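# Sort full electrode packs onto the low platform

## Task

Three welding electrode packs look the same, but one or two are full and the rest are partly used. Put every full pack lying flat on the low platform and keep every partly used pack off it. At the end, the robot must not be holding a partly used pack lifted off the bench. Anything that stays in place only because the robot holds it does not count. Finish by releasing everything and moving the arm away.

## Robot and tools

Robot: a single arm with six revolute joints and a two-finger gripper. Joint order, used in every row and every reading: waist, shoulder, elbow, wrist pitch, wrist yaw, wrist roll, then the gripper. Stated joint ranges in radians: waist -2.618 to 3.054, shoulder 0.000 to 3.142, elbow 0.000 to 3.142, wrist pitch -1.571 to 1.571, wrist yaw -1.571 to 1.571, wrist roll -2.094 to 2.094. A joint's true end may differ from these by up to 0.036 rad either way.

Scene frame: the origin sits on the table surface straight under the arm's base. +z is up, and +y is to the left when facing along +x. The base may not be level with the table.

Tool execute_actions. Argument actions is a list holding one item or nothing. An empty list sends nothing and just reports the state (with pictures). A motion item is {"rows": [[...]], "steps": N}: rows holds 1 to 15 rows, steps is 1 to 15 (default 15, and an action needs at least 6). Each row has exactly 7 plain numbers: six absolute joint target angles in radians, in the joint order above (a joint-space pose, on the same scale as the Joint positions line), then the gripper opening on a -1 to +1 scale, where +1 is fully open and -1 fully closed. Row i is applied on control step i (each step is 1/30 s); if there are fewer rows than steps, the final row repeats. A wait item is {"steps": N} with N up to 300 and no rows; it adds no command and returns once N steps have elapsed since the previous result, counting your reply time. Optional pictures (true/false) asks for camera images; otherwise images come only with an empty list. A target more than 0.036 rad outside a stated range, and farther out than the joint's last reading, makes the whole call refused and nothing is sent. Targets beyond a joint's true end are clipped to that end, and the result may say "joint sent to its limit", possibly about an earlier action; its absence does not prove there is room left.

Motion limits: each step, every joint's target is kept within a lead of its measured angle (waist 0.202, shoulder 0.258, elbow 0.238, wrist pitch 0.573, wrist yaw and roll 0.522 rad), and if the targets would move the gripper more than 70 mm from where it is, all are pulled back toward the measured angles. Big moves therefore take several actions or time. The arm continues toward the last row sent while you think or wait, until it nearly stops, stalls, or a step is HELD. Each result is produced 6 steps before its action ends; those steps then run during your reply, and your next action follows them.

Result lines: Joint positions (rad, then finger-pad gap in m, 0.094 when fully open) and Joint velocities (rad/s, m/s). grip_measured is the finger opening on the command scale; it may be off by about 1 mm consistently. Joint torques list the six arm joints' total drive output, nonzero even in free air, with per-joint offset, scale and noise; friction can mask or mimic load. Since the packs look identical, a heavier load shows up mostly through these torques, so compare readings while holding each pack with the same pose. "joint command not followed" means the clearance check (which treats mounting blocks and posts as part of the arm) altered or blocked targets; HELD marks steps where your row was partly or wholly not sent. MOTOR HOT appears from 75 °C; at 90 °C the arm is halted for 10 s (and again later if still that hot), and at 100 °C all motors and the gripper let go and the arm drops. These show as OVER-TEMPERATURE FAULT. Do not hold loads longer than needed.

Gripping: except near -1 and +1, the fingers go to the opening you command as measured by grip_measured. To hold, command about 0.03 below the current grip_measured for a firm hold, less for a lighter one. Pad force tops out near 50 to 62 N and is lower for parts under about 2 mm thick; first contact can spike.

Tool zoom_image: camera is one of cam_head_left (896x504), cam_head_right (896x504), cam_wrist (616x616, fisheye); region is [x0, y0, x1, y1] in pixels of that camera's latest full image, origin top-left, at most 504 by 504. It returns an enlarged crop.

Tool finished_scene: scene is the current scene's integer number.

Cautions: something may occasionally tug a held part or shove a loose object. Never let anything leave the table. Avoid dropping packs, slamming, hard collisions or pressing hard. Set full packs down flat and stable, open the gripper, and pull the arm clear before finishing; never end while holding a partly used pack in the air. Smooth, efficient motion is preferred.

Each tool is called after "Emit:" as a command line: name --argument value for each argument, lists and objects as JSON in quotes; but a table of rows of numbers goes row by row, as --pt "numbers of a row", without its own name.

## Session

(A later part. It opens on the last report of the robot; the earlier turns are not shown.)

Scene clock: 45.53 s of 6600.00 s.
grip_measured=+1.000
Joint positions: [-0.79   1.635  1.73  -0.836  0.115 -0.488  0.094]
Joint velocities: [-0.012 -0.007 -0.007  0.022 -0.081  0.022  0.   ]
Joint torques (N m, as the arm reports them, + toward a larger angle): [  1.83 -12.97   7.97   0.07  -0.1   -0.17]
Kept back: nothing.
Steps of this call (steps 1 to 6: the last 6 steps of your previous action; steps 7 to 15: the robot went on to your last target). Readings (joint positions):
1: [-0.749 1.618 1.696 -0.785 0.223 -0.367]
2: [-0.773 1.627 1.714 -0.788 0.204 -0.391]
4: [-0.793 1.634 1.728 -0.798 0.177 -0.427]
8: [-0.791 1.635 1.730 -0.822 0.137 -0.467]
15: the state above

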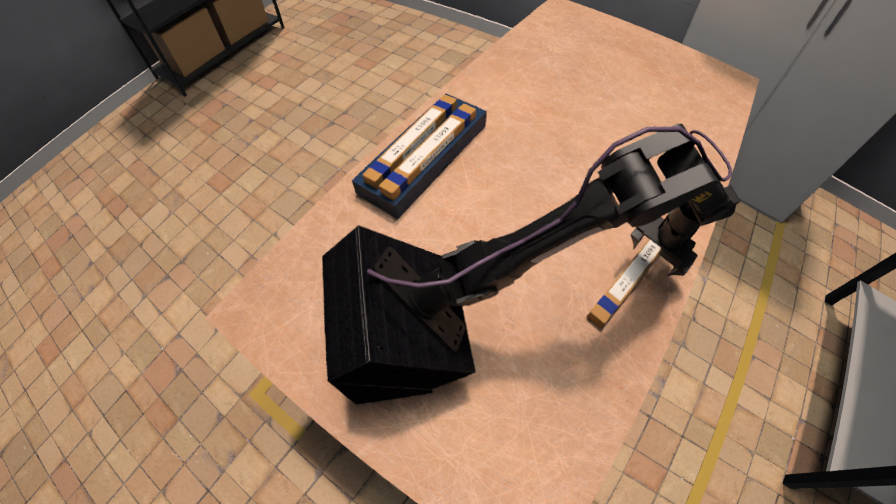

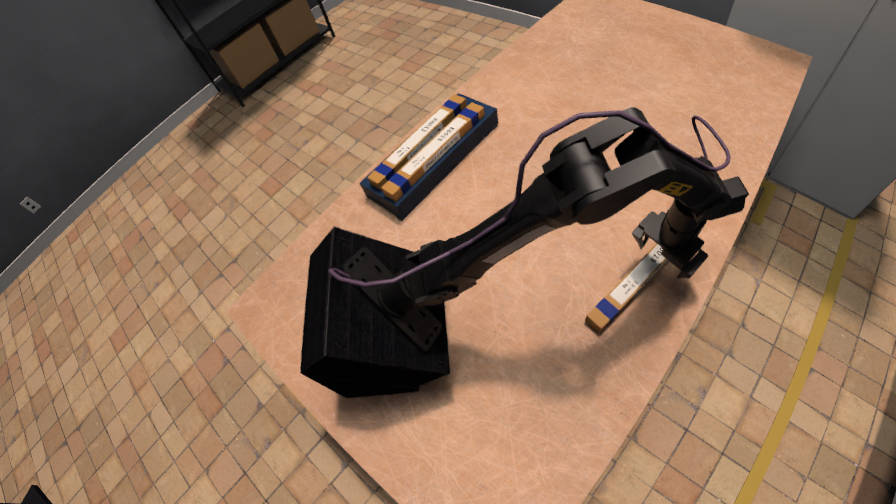

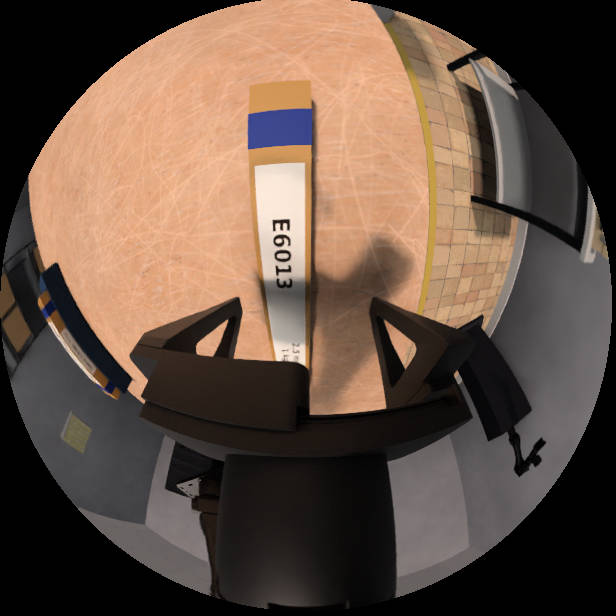

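Emit:
execute_actions --actions '[{"rows":[[-0.785,1.645,1.735,-0.835,0.097,-0.51,0.9],[-0.787,1.647,1.718,-0.822,0.096,-0.515,0.8],[-0.789,1.649,1.704,-0.808,0.095,-0.52,0.7],[-0.79,1.651,1.691,-0.794,0.094,-0.524,0.7],[-0.791,1.653,1.678,-0.78,0.093,-0.528,0.7],[-0.792,1.655,1.666,-0.766,0.092,-0.532,0.7],[-0.793,1.657,1.654,-0.752,0.091,-0.536,0.7],[-0.794,1.66,1.642,-0.738,0.09,-0.54,0.7],[-0.795,1.662,1.63,-0.724,0.089,-0.543,0.7],[-0.796,1.664,1.618,-0.71,0.088,-0.546,0.7],[-0.797,1.666,1.606,-0.695,0.087,-0.548,0.7],[-0.798,1.668,1.594,-0.68,0.086,-0.55,0.7],[-0.799,1.67,1.582,-0.665,0.085,-0.552,0.7],[-0.80,1.672,1.571,-0.65,0.085,-0.553,0.7],[-0.80,1.674,1.562,-0.637,0.085,-0.553,0.7]],"steps":15}]'

Emit:
execute_actions --actions '[{"steps":18}]' --pictures true

Scene clock: 46.30 s of 6600.00 s.
grip_measured=+0.703
Joint positions: [-0.79   1.64   1.666 -0.779  0.106 -0.517  0.08 ]
Joint velocities: [-0.002  0.1   -0.364  0.344 -0.022 -0.154 -0.001]
Joint torques (N m, as the arm reports them, + toward a larger angle): [  0.66 -12.24   4.83   0.18  -0.13  -0.15]
Steps of this call (steps 1 to 14: the robot went on to your last target; steps 15 to 23: the first 9 steps of this action). Readings (joint positions):
15: [-0.790 1.635 1.730 -0.838 0.110 -0.494]
16: [-0.790 1.635 1.730 -0.838 0.110 -0.496]
18: [-0.790 1.635 1.722 -0.829 0.110 -0.501]
22: [-0.790 1.637 1.679 -0.790 0.107 -0.514]
23: the state above

Scene clock: 46.90 s of 6600.00 s.
grip_measured=+0.703
Joint positions: [-0.793  1.673  1.571 -0.656  0.099 -0.541  0.08 ]
Joint velocities: [ 0.002  0.002  0.007 -0.007 -0.007  0.007  0.   ]
Joint torques (N m, as the arm reports them, + toward a larger angle): [  0.54 -13.15   4.75   0.24  -0.13  -0.16]
Kept back: nothing.
Steps of this call (steps 1 to 6: the last 6 steps of your previous action; steps 7 to 18: the robot went on to your last target). Readings (joint positions):
1: [-0.790 1.644 1.653 -0.769 0.105 -0.521]
2: [-0.790 1.649 1.640 -0.757 0.105 -0.524]
4: [-0.790 1.658 1.614 -0.733 0.103 -0.529]
8: [-0.790 1.673 1.572 -0.692 0.101 -0.537]
18: the state above

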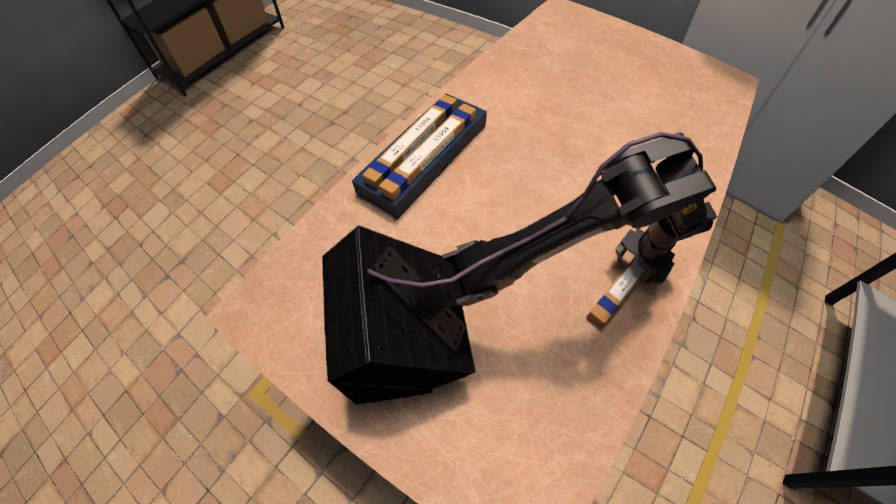

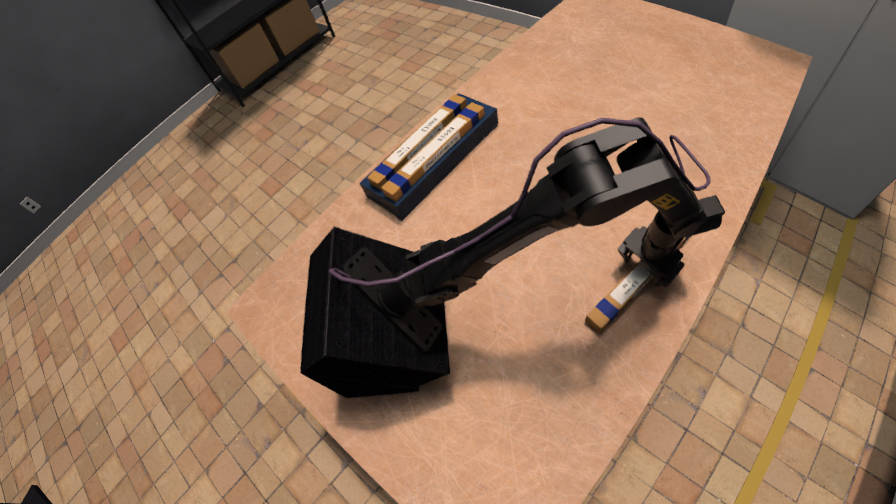

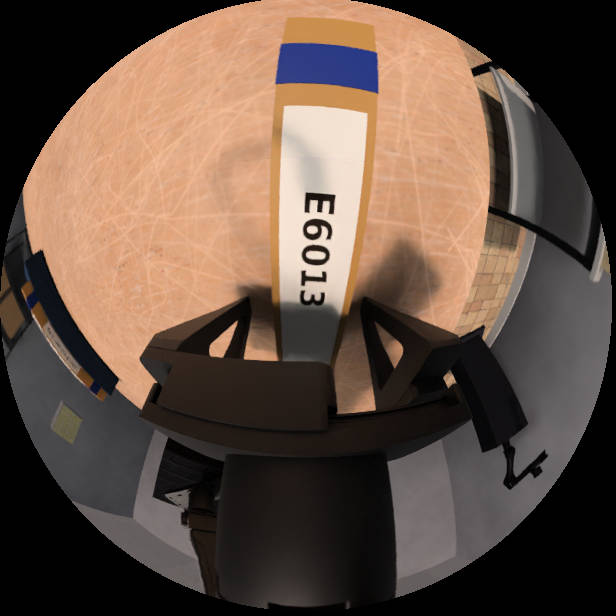

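Emit:
execute_actions --actions '[{"rows":[[-0.795,1.673,1.575,-0.65,0.09,-0.50,0.6],[-0.795,1.673,1.575,-0.65,0.09,-0.47,0.45],[-0.795,1.673,1.575,-0.65,0.09,-0.45,0.3],[-0.795,1.673,1.575,-0.65,0.09,-0.45,0.2],[-0.795,1.673,1.575,-0.65,0.09,-0.45,0.1],[-0.795,1.673,1.575,-0.65,0.09,-0.455,0.02],[-0.795,1.673,1.575,-0.65,0.09,-0.46,-0.05],[-0.795,1.673,1.575,-0.65,0.09,-0.46,-0.1],[-0.795,1.673,1.575,-0.65,0.09,-0.46,-0.14],[-0.795,1.673,1.575,-0.65,0.09,-0.46,-0.18],[-0.795,1.665,1.58,-0.65,0.09,-0.46,-0.21],[-0.795,1.655,1.585,-0.65,0.09,-0.46,-0.21],[-0.795,1.645,1.59,-0.65,0.09,-0.46,-0.21],[-0.795,1.635,1.595,-0.65,0.09,-0.46,-0.21],[-0.795,1.627,1.60,-0.65,0.09,-0.46,-0.21]],"steps":15}]'

Emit:
execute_actions --actions '[{"rows":[[-0.795,1.62,1.605,-0.655,0.09,-0.46,-0.21],[-0.795,1.613,1.61,-0.66,0.09,-0.46,-0.21],[-0.795,1.606,1.615,-0.668,0.09,-0.46,-0.21],[-0.795,1.599,1.62,-0.678,0.09,-0.46,-0.21],[-0.795,1.592,1.625,-0.69,0.09,-0.46,-0.21],[-0.795,1.585,1.63,-0.702,0.09,-0.46,-0.21],[-0.795,1.578,1.635,-0.714,0.09,-0.46,-0.21],[-0.795,1.571,1.64,-0.726,0.09,-0.46,-0.21],[-0.795,1.564,1.645,-0.738,0.09,-0.46,-0.21],[-0.795,1.557,1.65,-0.75,0.09,-0.46,-0.21],[-0.795,1.55,1.655,-0.762,0.09,-0.46,-0.21],[-0.795,1.543,1.66,-0.774,0.09,-0.46,-0.21],[-0.795,1.536,1.665,-0.786,0.09,-0.46,-0.21],[-0.795,1.529,1.67,-0.798,0.09,-0.46,-0.21],[-0.795,1.522,1.675,-0.81,0.09,-0.46,-0.21]],"steps":15}]'

Emit:
execute_actions --actions '[{"steps":12}]'

Scene clock: 48.00 s of 6600.00 s.
grip_measured=-0.116
Joint positions: [-0.794  1.673  1.571 -0.65   0.102 -0.48   0.042]
Joint velocities: [-0.042 -0.002 -0.007 -0.007  0.022  0.022 -0.044]
Joint torques (N m, as the arm reports them, + toward a larger angle): [  1.18 -13.32   5.6    0.05  -0.21   0.05]
Steps of this call (steps 1 to 15: the robot went on to your last target; steps 16 to 24: nothing new was sent; steps 25 to 33: the first 9 steps of this action). Readings (joint positions):
25: [-0.793 1.673 1.571 -0.652 0.099 -0.537]
26: [-0.793 1.673 1.571 -0.652 0.099 -0.528]
28: [-0.793 1.673 1.571 -0.652 0.099 -0.504]
32: [-0.793 1.673 1.571 -0.651 0.100 -0.483]
33: the state above

Scene clock: 48.50 s of 6600.00 s.
grip_measured=-0.166
Joint positions: [-0.795  1.657  1.585 -0.693  0.103 -0.473  0.039]
Joint velocities: [ 0.017 -0.159  0.125 -0.359 -0.007  0.051  0.   ]
Joint torques (N m, as the arm reports them, + toward a larger angle): [  1.06 -19.45   9.6    0.12  -0.12   0.07]
Steps of this call (steps 1 to 6: the last 6 steps of your previous action; steps 7 to 15: the first 9 steps of this action). Readings (joint positions):
7: [-0.795 1.672 1.571 -0.648 0.103 -0.479]
8: [-0.795 1.672 1.571 -0.648 0.103 -0.479]
10: [-0.795 1.670 1.571 -0.650 0.103 -0.477]
14: [-0.795 1.662 1.581 -0.682 0.103 -0.473]
15: the state above

Scene clock: 48.90 s of 6600.00 s.
grip_measured=-0.166
Joint positions: [-0.795  1.574  1.637 -0.784  0.103 -0.471  0.039]
Joint velocities: [-0.007 -0.007  0.012 -0.007 -0.022 -0.022  0.   ]
Joint torques (N m, as the arm reports them, + toward a larger angle): [  0.99 -16.96   8.8   -0.07  -0.14   0.08]
Kept back: nothing.
Steps of this call (steps 1 to 6: the last 6 steps of your previous action; steps 7 to 12: the robot went on to your last target). Readings (joint positions):
1: [-0.795 1.651 1.589 -0.705 0.103 -0.472]
2: [-0.795 1.643 1.594 -0.717 0.103 -0.472]
4: [-0.795 1.626 1.605 -0.739 0.103 -0.471]
8: [-0.795 1.591 1.627 -0.776 0.103 -0.471]
12: the state above

Emit:
execute_actions --actions '[{"rows":[[-0.795,1.535,1.66,-0.80,0.09,-0.46,-0.21],[-0.795,1.547,1.648,-0.795,0.09,-0.46,-0.21],[-0.795,1.556,1.638,-0.79,0.09,-0.46,-0.21],[-0.795,1.563,1.631,-0.785,0.09,-0.46,-0.21],[-0.795,1.57,1.626,-0.778,0.09,-0.46,-0.21],[-0.795,1.577,1.621,-0.77,0.09,-0.46,-0.21],[-0.795,1.584,1.616,-0.76,0.09,-0.46,-0.21],[-0.795,1.591,1.611,-0.748,0.09,-0.46,-0.21],[-0.795,1.598,1.606,-0.736,0.09,-0.46,-0.21],[-0.795,1.604,1.602,-0.724,0.09,-0.46,-0.21],[-0.795,1.609,1.60,-0.715,0.09,-0.46,-0.21],[-0.795,1.612,1.60,-0.71,0.09,-0.46,-0.21]],"steps":15}]'

Emit:
execute_actions --actions '[{"steps":12}]'

Scene clock: 49.50 s of 6600.00 s.
grip_measured=-0.166
Joint positions: [-0.795  1.603  1.615 -0.772  0.103 -0.47   0.039]
Joint velocities: [-0.022  0.237 -0.178  0.271 -0.022 -0.007  0.   ]
Joint torques (N m, as the arm reports them, + toward a larger angle): [  0.88 -14.43   5.95   0.12  -0.13   0.06]
Steps of this call (steps 1 to 9: the robot went on to your last target; steps 10 to 18: the first 9 steps of this action). Readings (joint positions):
10: [-0.795 1.574 1.638 -0.805 0.103 -0.471]
11: [-0.795 1.574 1.638 -0.805 0.103 -0.471]
13: [-0.795 1.577 1.636 -0.803 0.103 -0.471]
17: [-0.795 1.595 1.620 -0.780 0.103 -0.470]
18: the state above

Scene clock: 49.90 s of 6600.00 s.
grip_measured=-0.166
Joint positions: [-0.795  1.659  1.584 -0.721  0.101 -0.47   0.039]
Joint velocities: [-0.002 -0.002 -0.007  0.066  0.051 -0.007 -0.001]
Joint torques (N m, as the arm reports them, + toward a larger angle): [  1.03 -16.63   6.66  -0.02  -0.1    0.03]
Kept back: nothing.
Steps of this call (steps 1 to 6: the last 6 steps of your previous action; steps 7 to 12: the robot went on to your last target). Readings (joint positions):
1: [-0.795 1.612 1.609 -0.764 0.103 -0.470]
2: [-0.795 1.622 1.603 -0.756 0.103 -0.470]
4: [-0.795 1.641 1.594 -0.743 0.103 -0.470]
8: [-0.795 1.659 1.584 -0.733 0.102 -0.470]
12: the state above

Emit:
execute_actions --actions '[{"rows":[[-0.795,1.618,1.597,-0.70,0.09,-0.46,-0.21],[-0.795,1.624,1.594,-0.69,0.09,-0.46,-0.21],[-0.795,1.63,1.591,-0.68,0.09,-0.46,-0.21],[-0.795,1.636,1.588,-0.67,0.09,-0.46,-0.21],[-0.795,1.642,1.585,-0.66,0.09,-0.46,-0.21],[-0.795,1.648,1.582,-0.65,0.09,-0.46,-0.21],[-0.795,1.654,1.579,-0.645,0.09,-0.46,-0.21],[-0.795,1.66,1.576,-0.64,0.09,-0.46,-0.21],[-0.795,1.666,1.575,-0.64,0.09,-0.46,-0.21]],"steps":15}]'

Emit:
execute_actions --actions '[{"rows":[[-0.795,1.67,1.575,-0.65,0.09,-0.46,-0.15],[-0.795,1.673,1.575,-0.65,0.09,-0.46,-0.05],[-0.795,1.673,1.575,-0.65,0.09,-0.46,0.15],[-0.795,1.673,1.575,-0.65,0.09,-0.46,0.4],[-0.795,1.665,1.58,-0.65,0.09,-0.46,0.6],[-0.795,1.658,1.585,-0.65,0.09,-0.46,0.6],[-0.795,1.651,1.59,-0.655,0.09,-0.46,0.6],[-0.795,1.644,1.595,-0.66,0.09,-0.46,0.6],[-0.795,1.637,1.60,-0.668,0.09,-0.46,0.6],[-0.795,1.63,1.605,-0.678,0.09,-0.46,0.6],[-0.795,1.623,1.61,-0.69,0.09,-0.46,0.6],[-0.795,1.616,1.615,-0.702,0.09,-0.46,0.6],[-0.795,1.609,1.62,-0.714,0.09,-0.46,0.6],[-0.795,1.602,1.625,-0.726,0.09,-0.46,0.6],[-0.795,1.595,1.63,-0.738,0.09,-0.46,0.6]],"steps":15}]'

Emit:
execute_actions --actions '[{"rows":[[-0.795,1.588,1.635,-0.75,0.09,-0.46,0.6],[-0.795,1.581,1.64,-0.762,0.09,-0.46,0.6],[-0.795,1.574,1.645,-0.774,0.09,-0.46,0.6],[-0.795,1.567,1.65,-0.786,0.09,-0.46,0.6],[-0.795,1.56,1.655,-0.798,0.09,-0.46,0.6],[-0.795,1.553,1.66,-0.81,0.09,-0.46,0.6],[-0.795,1.546,1.665,-0.82,0.09,-0.46,0.6]],"steps":7}]'

Emit:
execute_actions --actions '[{"steps":14}]'

Scene clock: 50.77 s of 6600.00 s.
grip_measured=-0.166
Joint positions: [-0.795  1.675  1.584 -0.669  0.101 -0.47   0.039]
Joint velocities: [ 0.017  0.188 -0.022  0.227  0.022  0.11   0.   ]
Joint torques (N m, as the arm reports them, + toward a larger angle): [  1.1  -14.59   4.87   0.02  -0.1    0.08]
Steps of this call (steps 1 to 17: the robot went on to your last target; steps 18 to 26: the first 9 steps of this action). Readings (joint positions):
18: [-0.795 1.659 1.584 -0.716 0.101 -0.470]
19: [-0.795 1.659 1.584 -0.714 0.101 -0.470]
21: [-0.795 1.659 1.584 -0.708 0.101 -0.470]
25: [-0.795 1.669 1.584 -0.677 0.101 -0.470]
26: the state above

Scene clock: 51.27 s of 6600.00 s.
grip_measured=+0.597
Joint positions: [-0.795  1.678  1.584 -0.663  0.101 -0.469  0.075]
Joint velocities: [ 0.002 -0.007 -0.002 -0.037 -0.007 -0.007  0.   ]
Joint torques (N m, as the arm reports them, + toward a larger angle): [  1.1  -16.16   6.67   0.08  -0.1    0.04]
Steps of this call (steps 1 to 6: the last 6 steps of your previous action; steps 7 to 15: the first 9 steps of this action). Readings (joint positions):
7: [-0.795 1.679 1.584 -0.663 0.101 -0.469]
8: [-0.795 1.679 1.584 -0.663 0.101 -0.469]
10: [-0.795 1.679 1.584 -0.663 0.101 -0.469]
14: [-0.795 1.679 1.584 -0.662 0.101 -0.469]
15: the state above

Scene clock: 51.50 s of 6600.00 s.
grip_measured=+0.597
Joint positions: [-0.795  1.638  1.594 -0.71   0.101 -0.469  0.075]
Joint velocities: [-0.002 -0.232  0.149 -0.286  0.037  0.007  0.001]
Joint torques (N m, as the arm reports them, + toward a larger angle): [  1.03 -15.97   8.11   0.12  -0.11   0.05]
Steps of this call (steps 1 to 6: the last 6 steps of your previous action; step 7: the first step of this action). Readings (joint positions):
7: the state above

Scene clock: 51.97 s of 6600.00 s.
grip_measured=+0.597
Joint positions: [-0.795  1.563  1.645 -0.803  0.101 -0.469  0.075]
Joint velocities: [ 0.002 -0.002 -0.002 -0.212 -0.037  0.066  0.   ]
Joint torques (N m, as the arm reports them, + toward a larger angle): [  0.93 -14.36   7.55   0.18  -0.11   0.04]
Kept back: nothing.
Steps of this call (steps 1 to 6: the last 6 steps of your previous action; steps 7 to 14: the robot went on to your last target). Readings (joint positions):
1: [-0.795 1.630 1.600 -0.719 0.101 -0.469]
2: [-0.795 1.622 1.606 -0.728 0.101 -0.469]
4: [-0.795 1.604 1.619 -0.747 0.101 -0.469]
8: [-0.795 1.573 1.639 -0.782 0.101 -0.469]
14: the state above

Emit:
execute_actions --actions '[{"rows":[[-0.795,1.56,1.65,-0.81,0.09,-0.46,0.6],[-0.795,1.572,1.64,-0.80,0.09,-0.46,0.6],[-0.795,1.582,1.632,-0.79,0.09,-0.46,0.6],[-0.795,1.59,1.626,-0.778,0.09,-0.46,0.6],[-0.795,1.598,1.621,-0.766,0.09,-0.46,0.6],[-0.795,1.606,1.616,-0.754,0.09,-0.46,0.6],[-0.795,1.614,1.611,-0.742,0.09,-0.46,0.6],[-0.795,1.622,1.606,-0.73,0.09,-0.46,0.6],[-0.795,1.63,1.601,-0.718,0.09,-0.46,0.6],[-0.795,1.638,1.596,-0.706,0.09,-0.46,0.6],[-0.795,1.646,1.591,-0.694,0.09,-0.46,0.6],[-0.795,1.654,1.586,-0.682,0.09,-0.46,0.6],[-0.795,1.661,1.581,-0.67,0.09,-0.46,0.6],[-0.795,1.667,1.577,-0.658,0.09,-0.46,0.6],[-0.795,1.672,1.574,-0.646,0.09,-0.46,0.6]],"steps":15}]'

Emit:
execute_actions --actions '[{"steps":15}]' --pictures true

Scene clock: 54.37 s of 6600.00 s.
grip_measured=+0.597
Joint positions: [-0.795  1.596  1.628 -0.766  0.101 -0.469  0.075]
Joint velocities: [-0.017  0.266 -0.168  0.271  0.007 -0.007 -0.   ]
Joint torques (N m, as the arm reports them, + toward a larger angle): [  0.97 -12.     4.37   0.24  -0.1    0.05]
Steps of this call (steps 1 to 30: the robot went on to your last target; steps 31 to 63: nothing new was sent; steps 64 to 72: the first 9 steps of this action). Readings (joint positions):
64: [-0.795 1.563 1.645 -0.814 0.101 -0.469]
65: [-0.795 1.563 1.645 -0.814 0.101 -0.469]
67: [-0.795 1.566 1.645 -0.810 0.101 -0.469]
71: [-0.795 1.587 1.634 -0.776 0.101 -0.469]
72: the state above

Scene clock: 54.87 s of 6600.00 s.
grip_measured=+0.597
Joint positions: [-0.794  1.677  1.579 -0.667  0.101 -0.468  0.075]
Joint velocities: [ 0.002 -0.002 -0.007  0.051 -0.007  0.007 -0.   ]
Joint torques (N m, as the arm reports them, + toward a larger angle): [  0.96 -13.73   4.99   0.21  -0.12   0.04]
Kept back: nothing.
Steps of this call (steps 1 to 6: the last 6 steps of your previous action; steps 7 to 15: the robot went on to your last target). Readings (joint positions):
1: [-0.795 1.606 1.622 -0.756 0.101 -0.469]
2: [-0.795 1.616 1.616 -0.746 0.101 -0.469]
4: [-0.795 1.638 1.603 -0.726 0.101 -0.469]
8: [-0.795 1.673 1.581 -0.693 0.101 -0.469]
15: the state above

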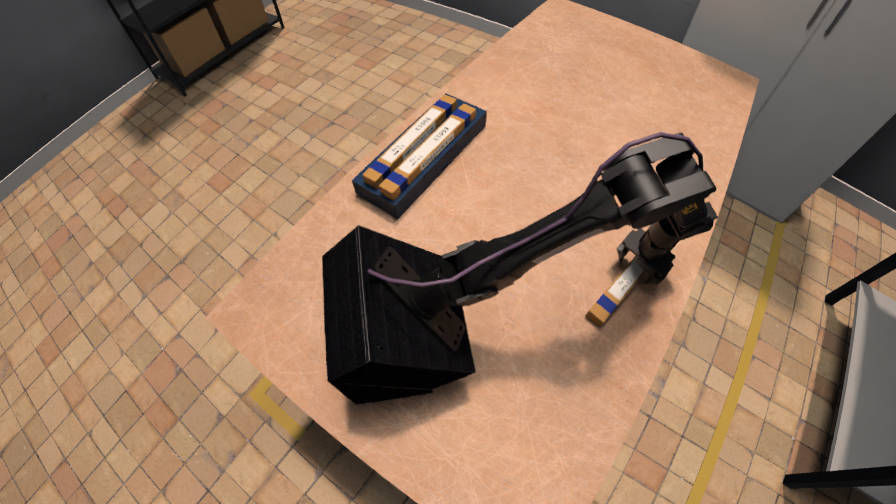

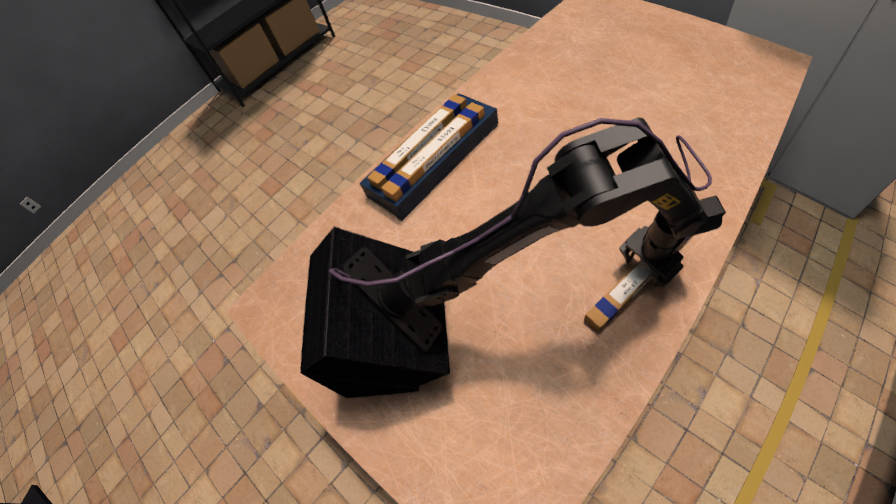

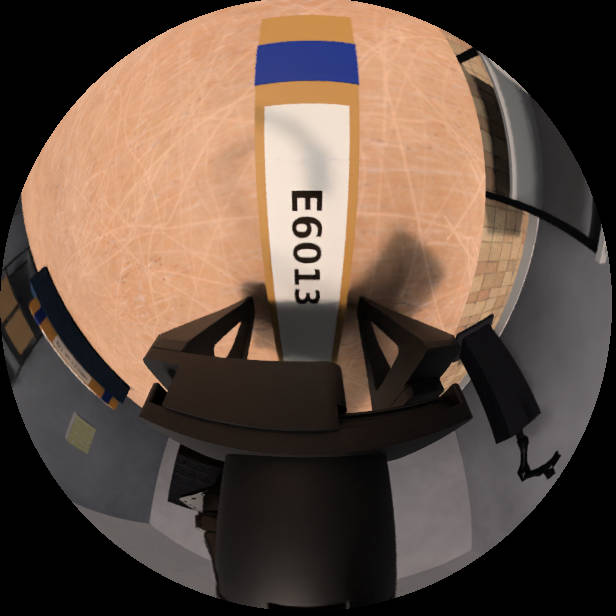

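Emit:
execute_actions --actions '[{"rows":[[-0.795,1.675,1.58,-0.655,0.09,-0.46,0.35],[-0.795,1.675,1.58,-0.655,0.09,-0.46,0.15],[-0.795,1.675,1.58,-0.655,0.09,-0.46,0.02],[-0.795,1.675,1.58,-0.655,0.09,-0.46,-0.07],[-0.795,1.675,1.58,-0.655,0.09,-0.46,-0.13],[-0.795,1.67,1.585,-0.655,0.09,-0.46,-0.18],[-0.795,1.655,1.592,-0.655,0.09,-0.46,-0.21],[-0.795,1.64,1.60,-0.655,0.09,-0.46,-0.21],[-0.795,1.625,1.608,-0.66,0.09,-0.46,-0.21],[-0.795,1.61,1.616,-0.67,0.09,-0.46,-0.21],[-0.795,1.595,1.624,-0.685,0.09,-0.46,-0.21],[-0.795,1.58,1.632,-0.705,0.09,-0.46,-0.21],[-0.795,1.565,1.64,-0.725,0.09,-0.46,-0.21],[-0.793,1.55,1.648,-0.75,0.09,-0.46,-0.21],[-0.79,1.535,1.655,-0.775,0.095,-0.455,-0.21]],"steps":15}]'

Emit:
execute_actions --actions '[{"rows":[[-0.78,1.522,1.655,-0.79,0.105,-0.445,-0.21],[-0.765,1.512,1.65,-0.795,0.118,-0.432,-0.21],[-0.745,1.505,1.64,-0.795,0.135,-0.415,-0.21],[-0.72,1.50,1.625,-0.79,0.152,-0.397,-0.21],[-0.69,1.50,1.602,-0.778,0.173,-0.376,-0.21],[-0.66,1.50,1.577,-0.762,0.195,-0.355,-0.21],[-0.628,1.50,1.55,-0.744,0.217,-0.333,-0.21],[-0.596,1.50,1.523,-0.726,0.239,-0.311,-0.21],[-0.564,1.50,1.496,-0.708,0.261,-0.289,-0.21],[-0.532,1.50,1.469,-0.69,0.283,-0.267,-0.21],[-0.50,1.50,1.442,-0.672,0.305,-0.245,-0.21],[-0.468,1.50,1.415,-0.654,0.327,-0.223,-0.21],[-0.436,1.50,1.388,-0.636,0.349,-0.201,-0.21],[-0.404,1.50,1.361,-0.618,0.371,-0.179,-0.21],[-0.372,1.50,1.334,-0.60,0.393,-0.157,-0.21]],"steps":15}]'

Emit:
execute_actions --actions '[{"rows":[[-0.34,1.505,1.307,-0.582,0.415,-0.135,-0.21],[-0.308,1.51,1.28,-0.564,0.437,-0.113,-0.21],[-0.278,1.515,1.254,-0.546,0.458,-0.092,-0.21],[-0.25,1.52,1.228,-0.528,0.478,-0.073,-0.21],[-0.227,1.525,1.204,-0.512,0.495,-0.055,-0.21],[-0.208,1.53,1.183,-0.498,0.508,-0.04,-0.21],[-0.195,1.533,1.166,-0.486,0.518,-0.028,-0.21],[-0.187,1.535,1.153,-0.477,0.524,-0.02,-0.21],[-0.182,1.535,1.146,-0.47,0.526,-0.015,-0.21]],"steps":15}]'

Emit:
execute_actions --actions '[{"steps":10}]'

Scene clock: 56.07 s of 6600.00 s.
grip_measured=-0.168
Joint positions: [-0.794  1.676  1.579 -0.66   0.103 -0.468  0.039]
Joint velocities: [-0.002 -0.022 -0.017 -0.095 -0.081 -0.007  0.   ]
Joint torques (N m, as the arm reports them, + toward a larger angle): [  0.94 -16.96   7.58   0.12  -0.13   0.04]
Steps of this call (steps 1 to 15: the robot went on to your last target; steps 16 to 27: nothing new was sent; steps 28 to 36: the first 9 steps of this action). Readings (joint positions):
28: [-0.794 1.677 1.579 -0.661 0.101 -0.468]
29: [-0.794 1.677 1.579 -0.661 0.101 -0.468]
31: [-0.794 1.677 1.579 -0.661 0.101 -0.468]
35: [-0.794 1.677 1.579 -0.660 0.103 -0.468]
36: the state above

Scene clock: 56.57 s of 6600.00 s.
grip_measured=-0.168
Joint positions: [-0.649  1.533  1.554 -0.729  0.213 -0.372  0.039]
Joint velocities: [ 0.994 -0.178 -0.574  0.476  0.447  0.462  0.   ]
Joint torques (N m, as the arm reports them, + toward a larger angle): [  3.64 -14.19   4.21  -0.36  -0.31  -0.03]
Steps of this call (steps 1 to 6: the last 6 steps of your previous action; steps 7 to 15: the first 9 steps of this action). Readings (joint positions):
7: [-0.794 1.639 1.590 -0.724 0.103 -0.467]
8: [-0.793 1.625 1.593 -0.740 0.105 -0.463]
10: [-0.779 1.591 1.593 -0.760 0.127 -0.447]
14: [-0.683 1.540 1.572 -0.746 0.197 -0.389]
15: the state above

Scene clock: 57.07 s of 6600.00 s.
grip_measured=-0.168
Joint positions: [-0.212  1.562  1.155 -0.545  0.458 -0.085  0.039]
Joint velocities: [ 0.335  0.081 -0.427  0.256  0.168  0.447 -0.   ]
Joint torques (N m, as the arm reports them, + toward a larger angle): [  4.36 -11.83   5.5    0.3    0.41   0.09]
Steps of this call (steps 1 to 6: the last 6 steps of your previous action; steps 7 to 15: the first 9 steps of this action). Readings (joint positions):
7: [-0.411 1.529 1.348 -0.636 0.325 -0.234]
8: [-0.380 1.532 1.318 -0.628 0.345 -0.213]
10: [-0.321 1.539 1.263 -0.608 0.386 -0.171]
14: [-0.226 1.558 1.171 -0.555 0.449 -0.099]
15: the state above

Scene clock: 57.40 s of 6600.00 s.
grip_measured=-0.168
Joint positions: [-0.199  1.569  1.131 -0.491  0.514 -0.032  0.039]
Joint velocities: [ 0.012 -0.002  0.002  0.081  0.037 -0.007  0.001]
Joint torques (N m, as the arm reports them, + toward a larger angle): [  5.06 -11.98   5.19   0.03   0.11   0.07]
Kept back: nothing.
Steps of this call (steps 1 to 6: the last 6 steps of your previous action; steps 7 to 10: the robot went on to your last target). Readings (joint positions):
1: [-0.204 1.565 1.143 -0.539 0.465 -0.074]
2: [-0.199 1.567 1.136 -0.535 0.470 -0.065]
4: [-0.199 1.569 1.131 -0.530 0.483 -0.051]
8: [-0.199 1.569 1.131 -0.501 0.509 -0.036]
10: the state above

Emit:
execute_actions --actions '[]'

Scene clock: 64.33 s of 6600.00 s.
grip_measured=-0.168
Joint positions: [-0.199  1.569  1.131 -0.484  0.519 -0.026  0.039]
Joint velocities: [-0.012  0.002  0.007  0.037 -0.066 -0.095 -0.   ]
Joint torques (N m, as the arm reports them, + toward a larger angle): [  5.07 -11.77   5.26   0.19   0.11   0.06]
Kept back: nothing.
Steps of this call (steps 1 to 30: the robot went on to your last target; steps 31 to 90: nothing new was sent; then 3.93 s passed at rest). Readings (joint positions):
1: [-0.199 1.569 1.131 -0.488 0.516 -0.030]
2: [-0.199 1.569 1.131 -0.486 0.517 -0.029]
4: [-0.199 1.569 1.131 -0.485 0.518 -0.028]
8: [-0.199 1.569 1.131 -0.484 0.519 -0.027]
90: the state above
The arm was judged still, so your last target was given up. Only a new action makes it travel on or press farther. Fingers that are still opening or closing keep moving.

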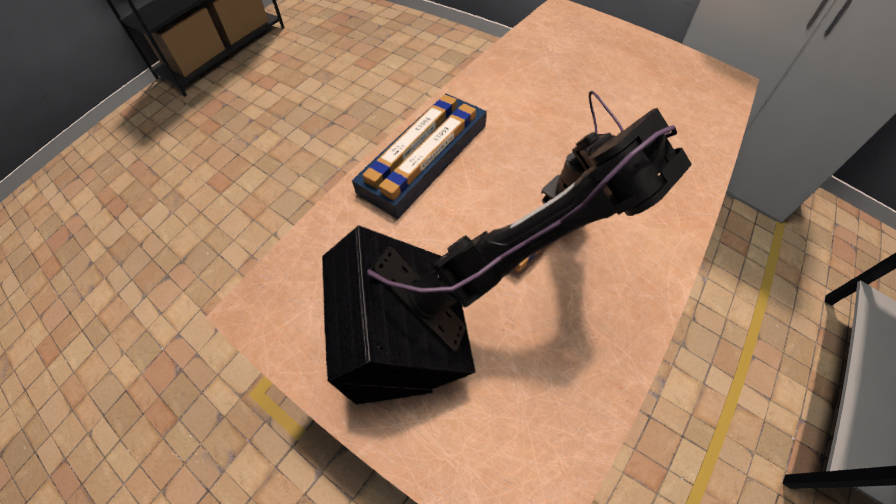

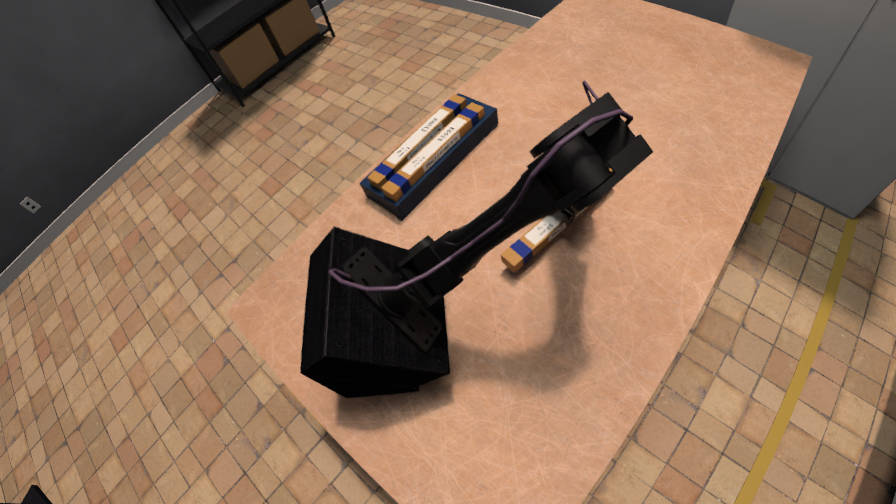

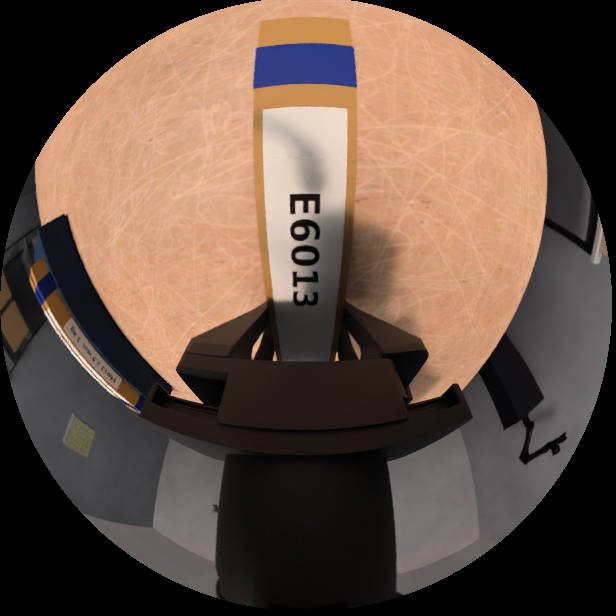

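Emit:
execute_actions --actions '[{"rows":[[-0.174,1.52,1.155,-0.47,0.52,-0.03,-0.21],[-0.166,1.506,1.165,-0.474,0.52,-0.03,-0.21],[-0.156,1.495,1.175,-0.484,0.52,-0.03,-0.21],[-0.149,1.488,1.182,-0.494,0.52,-0.03,-0.21],[-0.144,1.483,1.187,-0.502,0.52,-0.03,-0.21],[-0.139,1.478,1.192,-0.51,0.52,-0.03,-0.21],[-0.134,1.473,1.197,-0.518,0.52,-0.03,-0.21],[-0.129,1.468,1.202,-0.526,0.52,-0.03,-0.21],[-0.124,1.463,1.207,-0.534,0.52,-0.03,-0.21],[-0.119,1.458,1.212,-0.542,0.52,-0.03,-0.21],[-0.114,1.453,1.217,-0.55,0.52,-0.03,-0.21],[-0.109,1.448,1.222,-0.558,0.52,-0.03,-0.21],[-0.104,1.443,1.227,-0.566,0.52,-0.03,-0.21],[-0.099,1.438,1.232,-0.574,0.52,-0.03,-0.21],[-0.094,1.433,1.237,-0.582,0.52,-0.03,-0.21]]}]'

Emit:
execute_actions --actions '[{"rows":[[-0.104,1.445,1.225,-0.582,0.52,-0.03,-0.21],[-0.114,1.457,1.213,-0.582,0.52,-0.03,-0.21],[-0.122,1.467,1.203,-0.582,0.52,-0.03,-0.21],[-0.127,1.472,1.198,-0.578,0.52,-0.03,-0.21],[-0.132,1.477,1.193,-0.57,0.52,-0.03,-0.21],[-0.137,1.482,1.188,-0.562,0.52,-0.03,-0.21],[-0.142,1.487,1.183,-0.554,0.52,-0.03,-0.21],[-0.147,1.492,1.178,-0.546,0.52,-0.03,-0.21],[-0.152,1.497,1.173,-0.538,0.52,-0.03,-0.21],[-0.157,1.502,1.168,-0.53,0.52,-0.03,-0.21],[-0.162,1.507,1.163,-0.522,0.52,-0.03,-0.21],[-0.167,1.512,1.158,-0.514,0.52,-0.03,-0.21],[-0.172,1.517,1.153,-0.506,0.52,-0.03,-0.21],[-0.177,1.522,1.148,-0.498,0.52,-0.03,-0.21],[-0.182,1.527,1.143,-0.49,0.52,-0.03,-0.21]]}]'

Scene clock: 65.20 s of 6600.00 s.
grip_measured=-0.168
Joint positions: [-0.161  1.514  1.174 -0.512  0.516 -0.022  0.039]
Joint velocities: [ 0.173 -0.281  0.217 -0.007 -0.007 -0.022 -0.   ]
Joint torques (N m, as the arm reports them, + toward a larger angle): [  5.92 -11.63   5.97  -0.09   0.08  -0.11]
Steps of this call (steps 1 to 17: nothing new was sent; steps 18 to 26: the first 9 steps of this action). Readings (joint positions):
18: [-0.210 1.602 1.081 -0.626 0.512 -0.022]
19: [-0.209 1.598 1.094 -0.595 0.512 -0.022]
21: [-0.200 1.580 1.121 -0.552 0.513 -0.022]
25: [-0.168 1.525 1.166 -0.514 0.515 -0.022]
26: the state above

Scene clock: 65.70 s of 6600.00 s.
grip_measured=-0.168
Joint positions: [-0.156  1.496  1.184 -0.566  0.52  -0.022  0.039]
Joint velocities: [-0.154  0.129 -0.12  -0.007  0.022 -0.007  0.   ]
Joint torques (N m, as the arm reports them, + toward a larger angle): [ 4.67 -9.72  4.26  0.25  0.03 -0.12]
Steps of this call (steps 1 to 6: the last 6 steps of your previous action; steps 7 to 15: the first 9 steps of this action). Readings (joint positions):
7: [-0.131 1.487 1.197 -0.544 0.521 -0.022]
8: [-0.131 1.487 1.197 -0.552 0.520 -0.022]
10: [-0.134 1.487 1.197 -0.567 0.520 -0.022]
14: [-0.150 1.491 1.187 -0.570 0.520 -0.022]
15: the state above

Emit:
execute_actions --actions '[{"rows":[[-0.185,1.535,1.133,-0.47,0.517,-0.03,-0.21],[-0.187,1.543,1.123,-0.45,0.514,-0.03,-0.21],[-0.189,1.551,1.113,-0.43,0.511,-0.03,-0.21],[-0.191,1.559,1.103,-0.41,0.508,-0.03,-0.21],[-0.193,1.567,1.093,-0.39,0.505,-0.03,-0.21],[-0.195,1.575,1.083,-0.37,0.502,-0.03,-0.21],[-0.196,1.582,1.074,-0.35,0.499,-0.03,-0.21],[-0.197,1.589,1.066,-0.335,0.497,-0.03,-0.21],[-0.198,1.595,1.059,-0.32,0.495,-0.03,-0.21],[-0.198,1.6,1.053,-0.31,0.495,-0.03,-0.21],[-0.198,1.603,1.048,-0.3,0.495,-0.03,-0.21]]}]'

Emit:
execute_actions --actions '[{"steps":10}]' --pictures true

Scene clock: 66.23 s of 6600.00 s.
grip_measured=-0.168
Joint positions: [-0.207  1.591  1.079 -0.41   0.518 -0.024  0.039]
Joint velocities: [-0.017  0.193 -0.227  0.491 -0.066 -0.022 -0.001]
Joint torques (N m, as the arm reports them, + toward a larger angle): [ 4.56 -9.8   3.38  0.21 -0.21 -0.07]
Steps of this call (steps 1 to 6: the last 6 steps of your previous action; step 7: the robot went on to your last target; steps 8 to 16: the first 9 steps of this action). Readings (joint positions):
8: [-0.195 1.546 1.140 -0.523 0.521 -0.022]
9: [-0.198 1.551 1.133 -0.515 0.521 -0.022]
11: [-0.202 1.561 1.118 -0.489 0.521 -0.022]
15: [-0.206 1.584 1.087 -0.426 0.519 -0.024]
16: the state above

Scene clock: 66.57 s of 6600.00 s.
grip_measured=-0.168
Joint positions: [-0.21   1.623  1.046 -0.353  0.509 -0.025  0.039]
Joint velocities: [ 0.002 -0.012 -0.002  0.066 -0.022  0.007 -0.   ]
Joint torques (N m, as the arm reports them, + toward a larger angle): [  4.8  -10.53   3.67   0.53  -0.12  -0.11]
Kept back: nothing.
Steps of this call (steps 1 to 6: the last 6 steps of your previous action; steps 7 to 10: the robot went on to your last target). Readings (joint positions):
1: [-0.209 1.598 1.071 -0.396 0.517 -0.024]
2: [-0.209 1.605 1.064 -0.382 0.516 -0.025]
4: [-0.210 1.616 1.053 -0.365 0.513 -0.025]
8: [-0.210 1.623 1.046 -0.355 0.509 -0.025]
10: the state above

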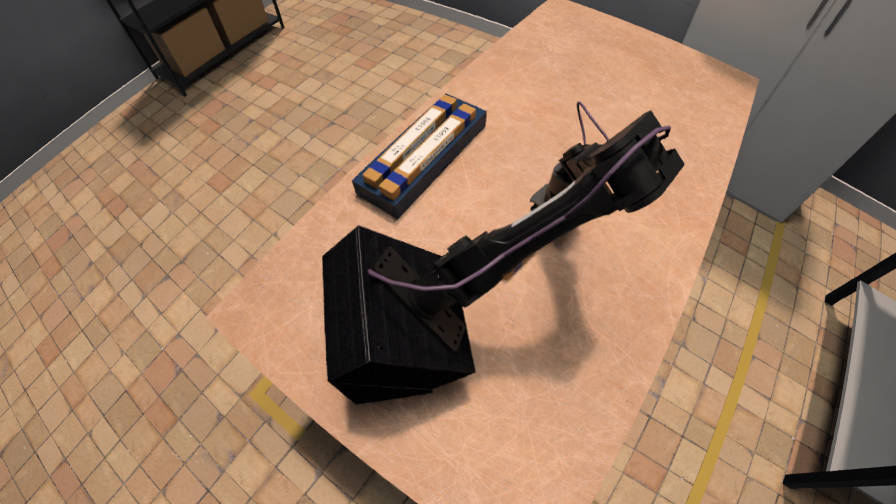

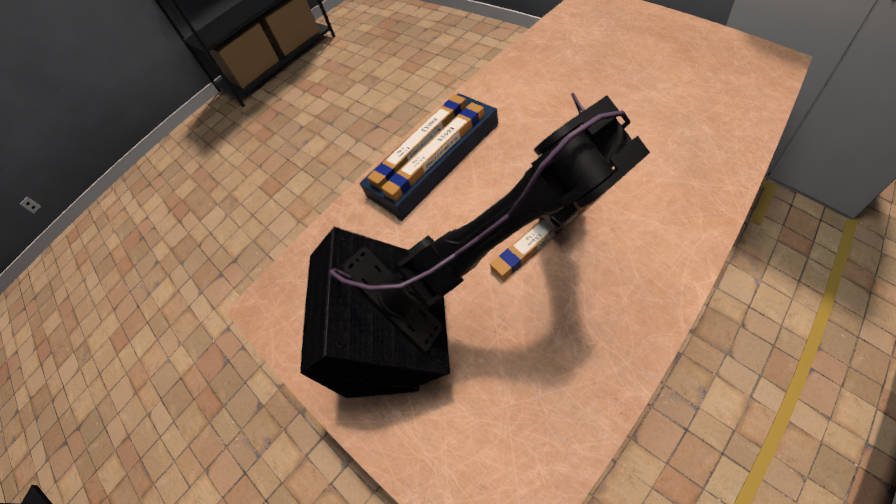

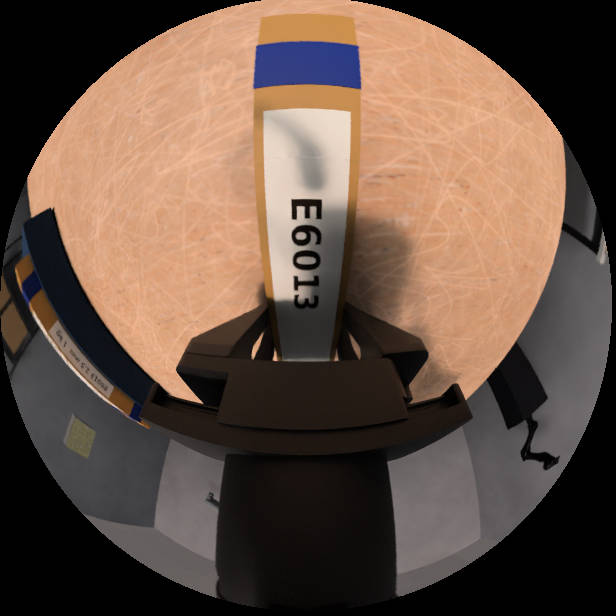

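Emit:
execute_actions --actions '[{"rows":[[-0.201,1.608,1.043,-0.3,0.495,-0.03,-0.21],[-0.204,1.613,1.038,-0.3,0.495,-0.03,-0.21],[-0.207,1.618,1.033,-0.3,0.495,-0.03,-0.21],[-0.21,1.623,1.029,-0.3,0.495,-0.03,-0.21],[-0.213,1.628,1.026,-0.3,0.495,-0.03,-0.21],[-0.215,1.63,1.024,-0.3,0.495,-0.03,-0.21]],"steps":14}]'

Scene clock: 67.03 s of 6600.00 s.
grip_measured=-0.168
Joint positions: [-0.216  1.624  1.039 -0.339  0.507 -0.025  0.039]
Joint velocities: [-0.007 -0.007 -0.017 -0.022 -0.066  0.022 -0.   ]
Joint torques (N m, as the arm reports them, + toward a larger angle): [ 3.84 -8.71  2.22  0.42 -0.11 -0.1 ]
Steps of this call (steps 1 to 6: the robot went on to your last target; steps 7 to 14: the first 8 steps of this action). Readings (joint positions):
7: [-0.210 1.623 1.046 -0.352 0.509 -0.025]
8: [-0.211 1.623 1.046 -0.352 0.509 -0.025]
10: [-0.214 1.623 1.042 -0.344 0.508 -0.025]
14: the state above

Resting on the table. Release.

Emit:
execute_actions --actions '[{"rows":[[-0.212,1.625,1.035,-0.32,0.5,-0.03,-0.1],[-0.21,1.62,1.04,-0.33,0.5,-0.03,0.05],[-0.21,1.62,1.04,-0.33,0.5,-0.03,0.2],[-0.21,1.62,1.04,-0.33,0.5,-0.03,0.4],[-0.21,1.62,1.04,-0.33,0.5,-0.03,0.5],[-0.21,1.62,1.04,-0.33,0.5,-0.03,0.5],[-0.21,1.62,1.04,-0.33,0.5,-0.03,0.5],[-0.205,1.61,1.05,-0.34,0.505,-0.03,0.5],[-0.198,1.595,1.062,-0.36,0.51,-0.03,0.5],[-0.19,1.578,1.075,-0.39,0.515,-0.025,0.5],[-0.18,1.56,1.088,-0.42,0.52,-0.02,0.5],[-0.17,1.54,1.1,-0.455,0.527,-0.015,0.5],[-0.158,1.52,1.112,-0.49,0.535,-0.01,0.5],[-0.146,1.5,1.123,-0.525,0.542,-0.005,0.5],[-0.134,1.48,1.133,-0.56,0.55,0,0.5]]}]'

Emit:
execute_actions --actions '[{"rows":[[-0.122,1.455,1.14,-0.595,0.555,0,0.6],[-0.11,1.43,1.143,-0.63,0.56,0,0.7],[-0.1,1.4,1.143,-0.665,0.565,0,0.8],[-0.092,1.37,1.14,-0.7,0.57,0,0.9],[-0.086,1.34,1.133,-0.73,0.572,0,1],[-0.082,1.31,1.124,-0.76,0.574,0,1],[-0.08,1.28,1.113,-0.785,0.576,0,1],[-0.078,1.25,1.102,-0.805,0.578,0,1],[-0.078,1.22,1.09,-0.825,0.578,0,1],[-0.078,1.195,1.08,-0.84,0.578,0,1],[-0.078,1.17,1.07,-0.85,0.578,0,1],[-0.078,1.155,1.062,-0.858,0.578,0,1],[-0.078,1.144,1.058,-0.863,0.578,0,1]]}]'

Emit:
execute_actions --actions '[{"steps":12}]' --pictures true

Scene clock: 67.97 s of 6600.00 s.
grip_measured=+0.497
Joint positions: [-0.216  1.624  1.039 -0.34   0.507 -0.025  0.07 ]
Joint velocities: [-0.022 -0.012  0.002 -0.022 -0.037  0.037  0.   ]
Joint torques (N m, as the arm reports them, + toward a larger angle): [  5.32 -11.3    5.37  -0.09   0.06  -0.09]
Steps of this call (steps 1 to 6: the last 6 steps of your previous action; steps 7 to 15: the robot went on to your last target; steps 16 to 19: nothing new was sent; steps 20 to 28: the first 9 steps of this action). Readings (joint positions):
20: [-0.216 1.624 1.039 -0.339 0.507 -0.025]
21: [-0.216 1.624 1.039 -0.339 0.507 -0.025]
23: [-0.216 1.624 1.039 -0.339 0.507 -0.025]
27: [-0.216 1.624 1.039 -0.339 0.507 -0.025]
28: the state above

Scene clock: 68.47 s of 6600.00 s.
grip_measured=+1.000
Joint positions: [-0.093  1.291  1.118 -0.698  0.557 -0.012  0.094]
Joint velocities: [ 0.007 -0.872 -0.105 -0.725  0.081 -0.022  0.   ]
Joint torques (N m, as the arm reports them, + toward a larger angle): [ 3.87 -9.15  3.31 -0.01  0.1   0.06]
Steps of this call (steps 1 to 6: the last 6 steps of your previous action; steps 7 to 15: the first 9 steps of this action). Readings (joint positions):
7: [-0.162 1.538 1.090 -0.483 0.525 -0.019]
8: [-0.148 1.512 1.102 -0.508 0.530 -0.018]
10: [-0.123 1.451 1.117 -0.558 0.539 -0.015]
14: [-0.095 1.321 1.120 -0.672 0.554 -0.013]
15: the state above

Scene clock: 68.87 s of 6600.00 s.
grip_measured=+1.000
Joint positions: [-0.093  1.154  1.068 -0.849  0.572 -0.01   0.094]
Joint velocities: [-0.002 -0.002 -0.027 -0.022 -0.007  0.007  0.   ]
Joint torques (N m, as the arm reports them, + toward a larger angle): [ 3.25 -7.41  4.55  0.12  0.09  0.06]
Kept back: nothing.
Steps of this call (steps 1 to 6: the last 6 steps of your previous action; steps 7 to 12: the robot went on to your last target). Readings (joint positions):
1: [-0.093 1.261 1.113 -0.721 0.560 -0.012]
2: [-0.093 1.232 1.107 -0.742 0.563 -0.011]
4: [-0.093 1.182 1.090 -0.781 0.568 -0.011]
8: [-0.093 1.154 1.076 -0.830 0.572 -0.010]
12: the state above

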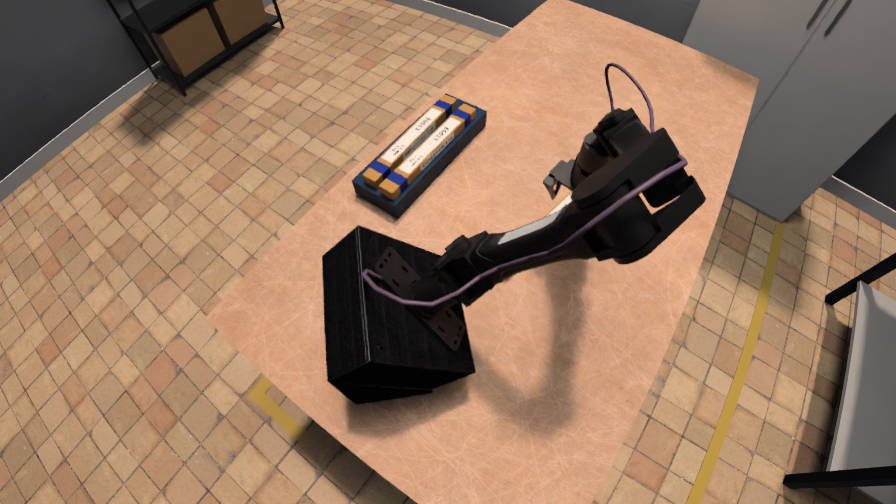

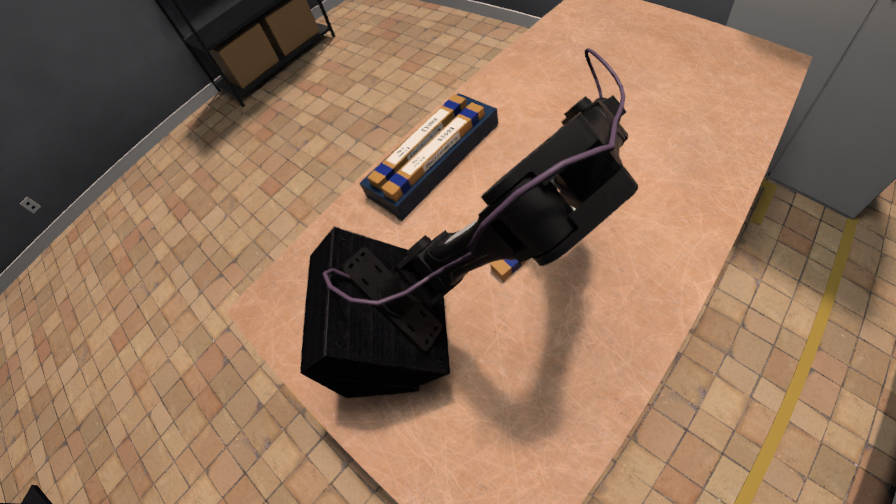

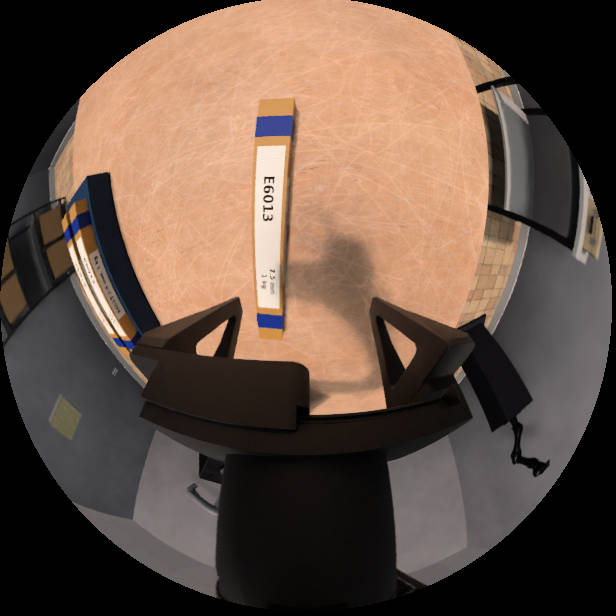

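Emit:
finished_scene --scene 1

The scene is finished: the task was done.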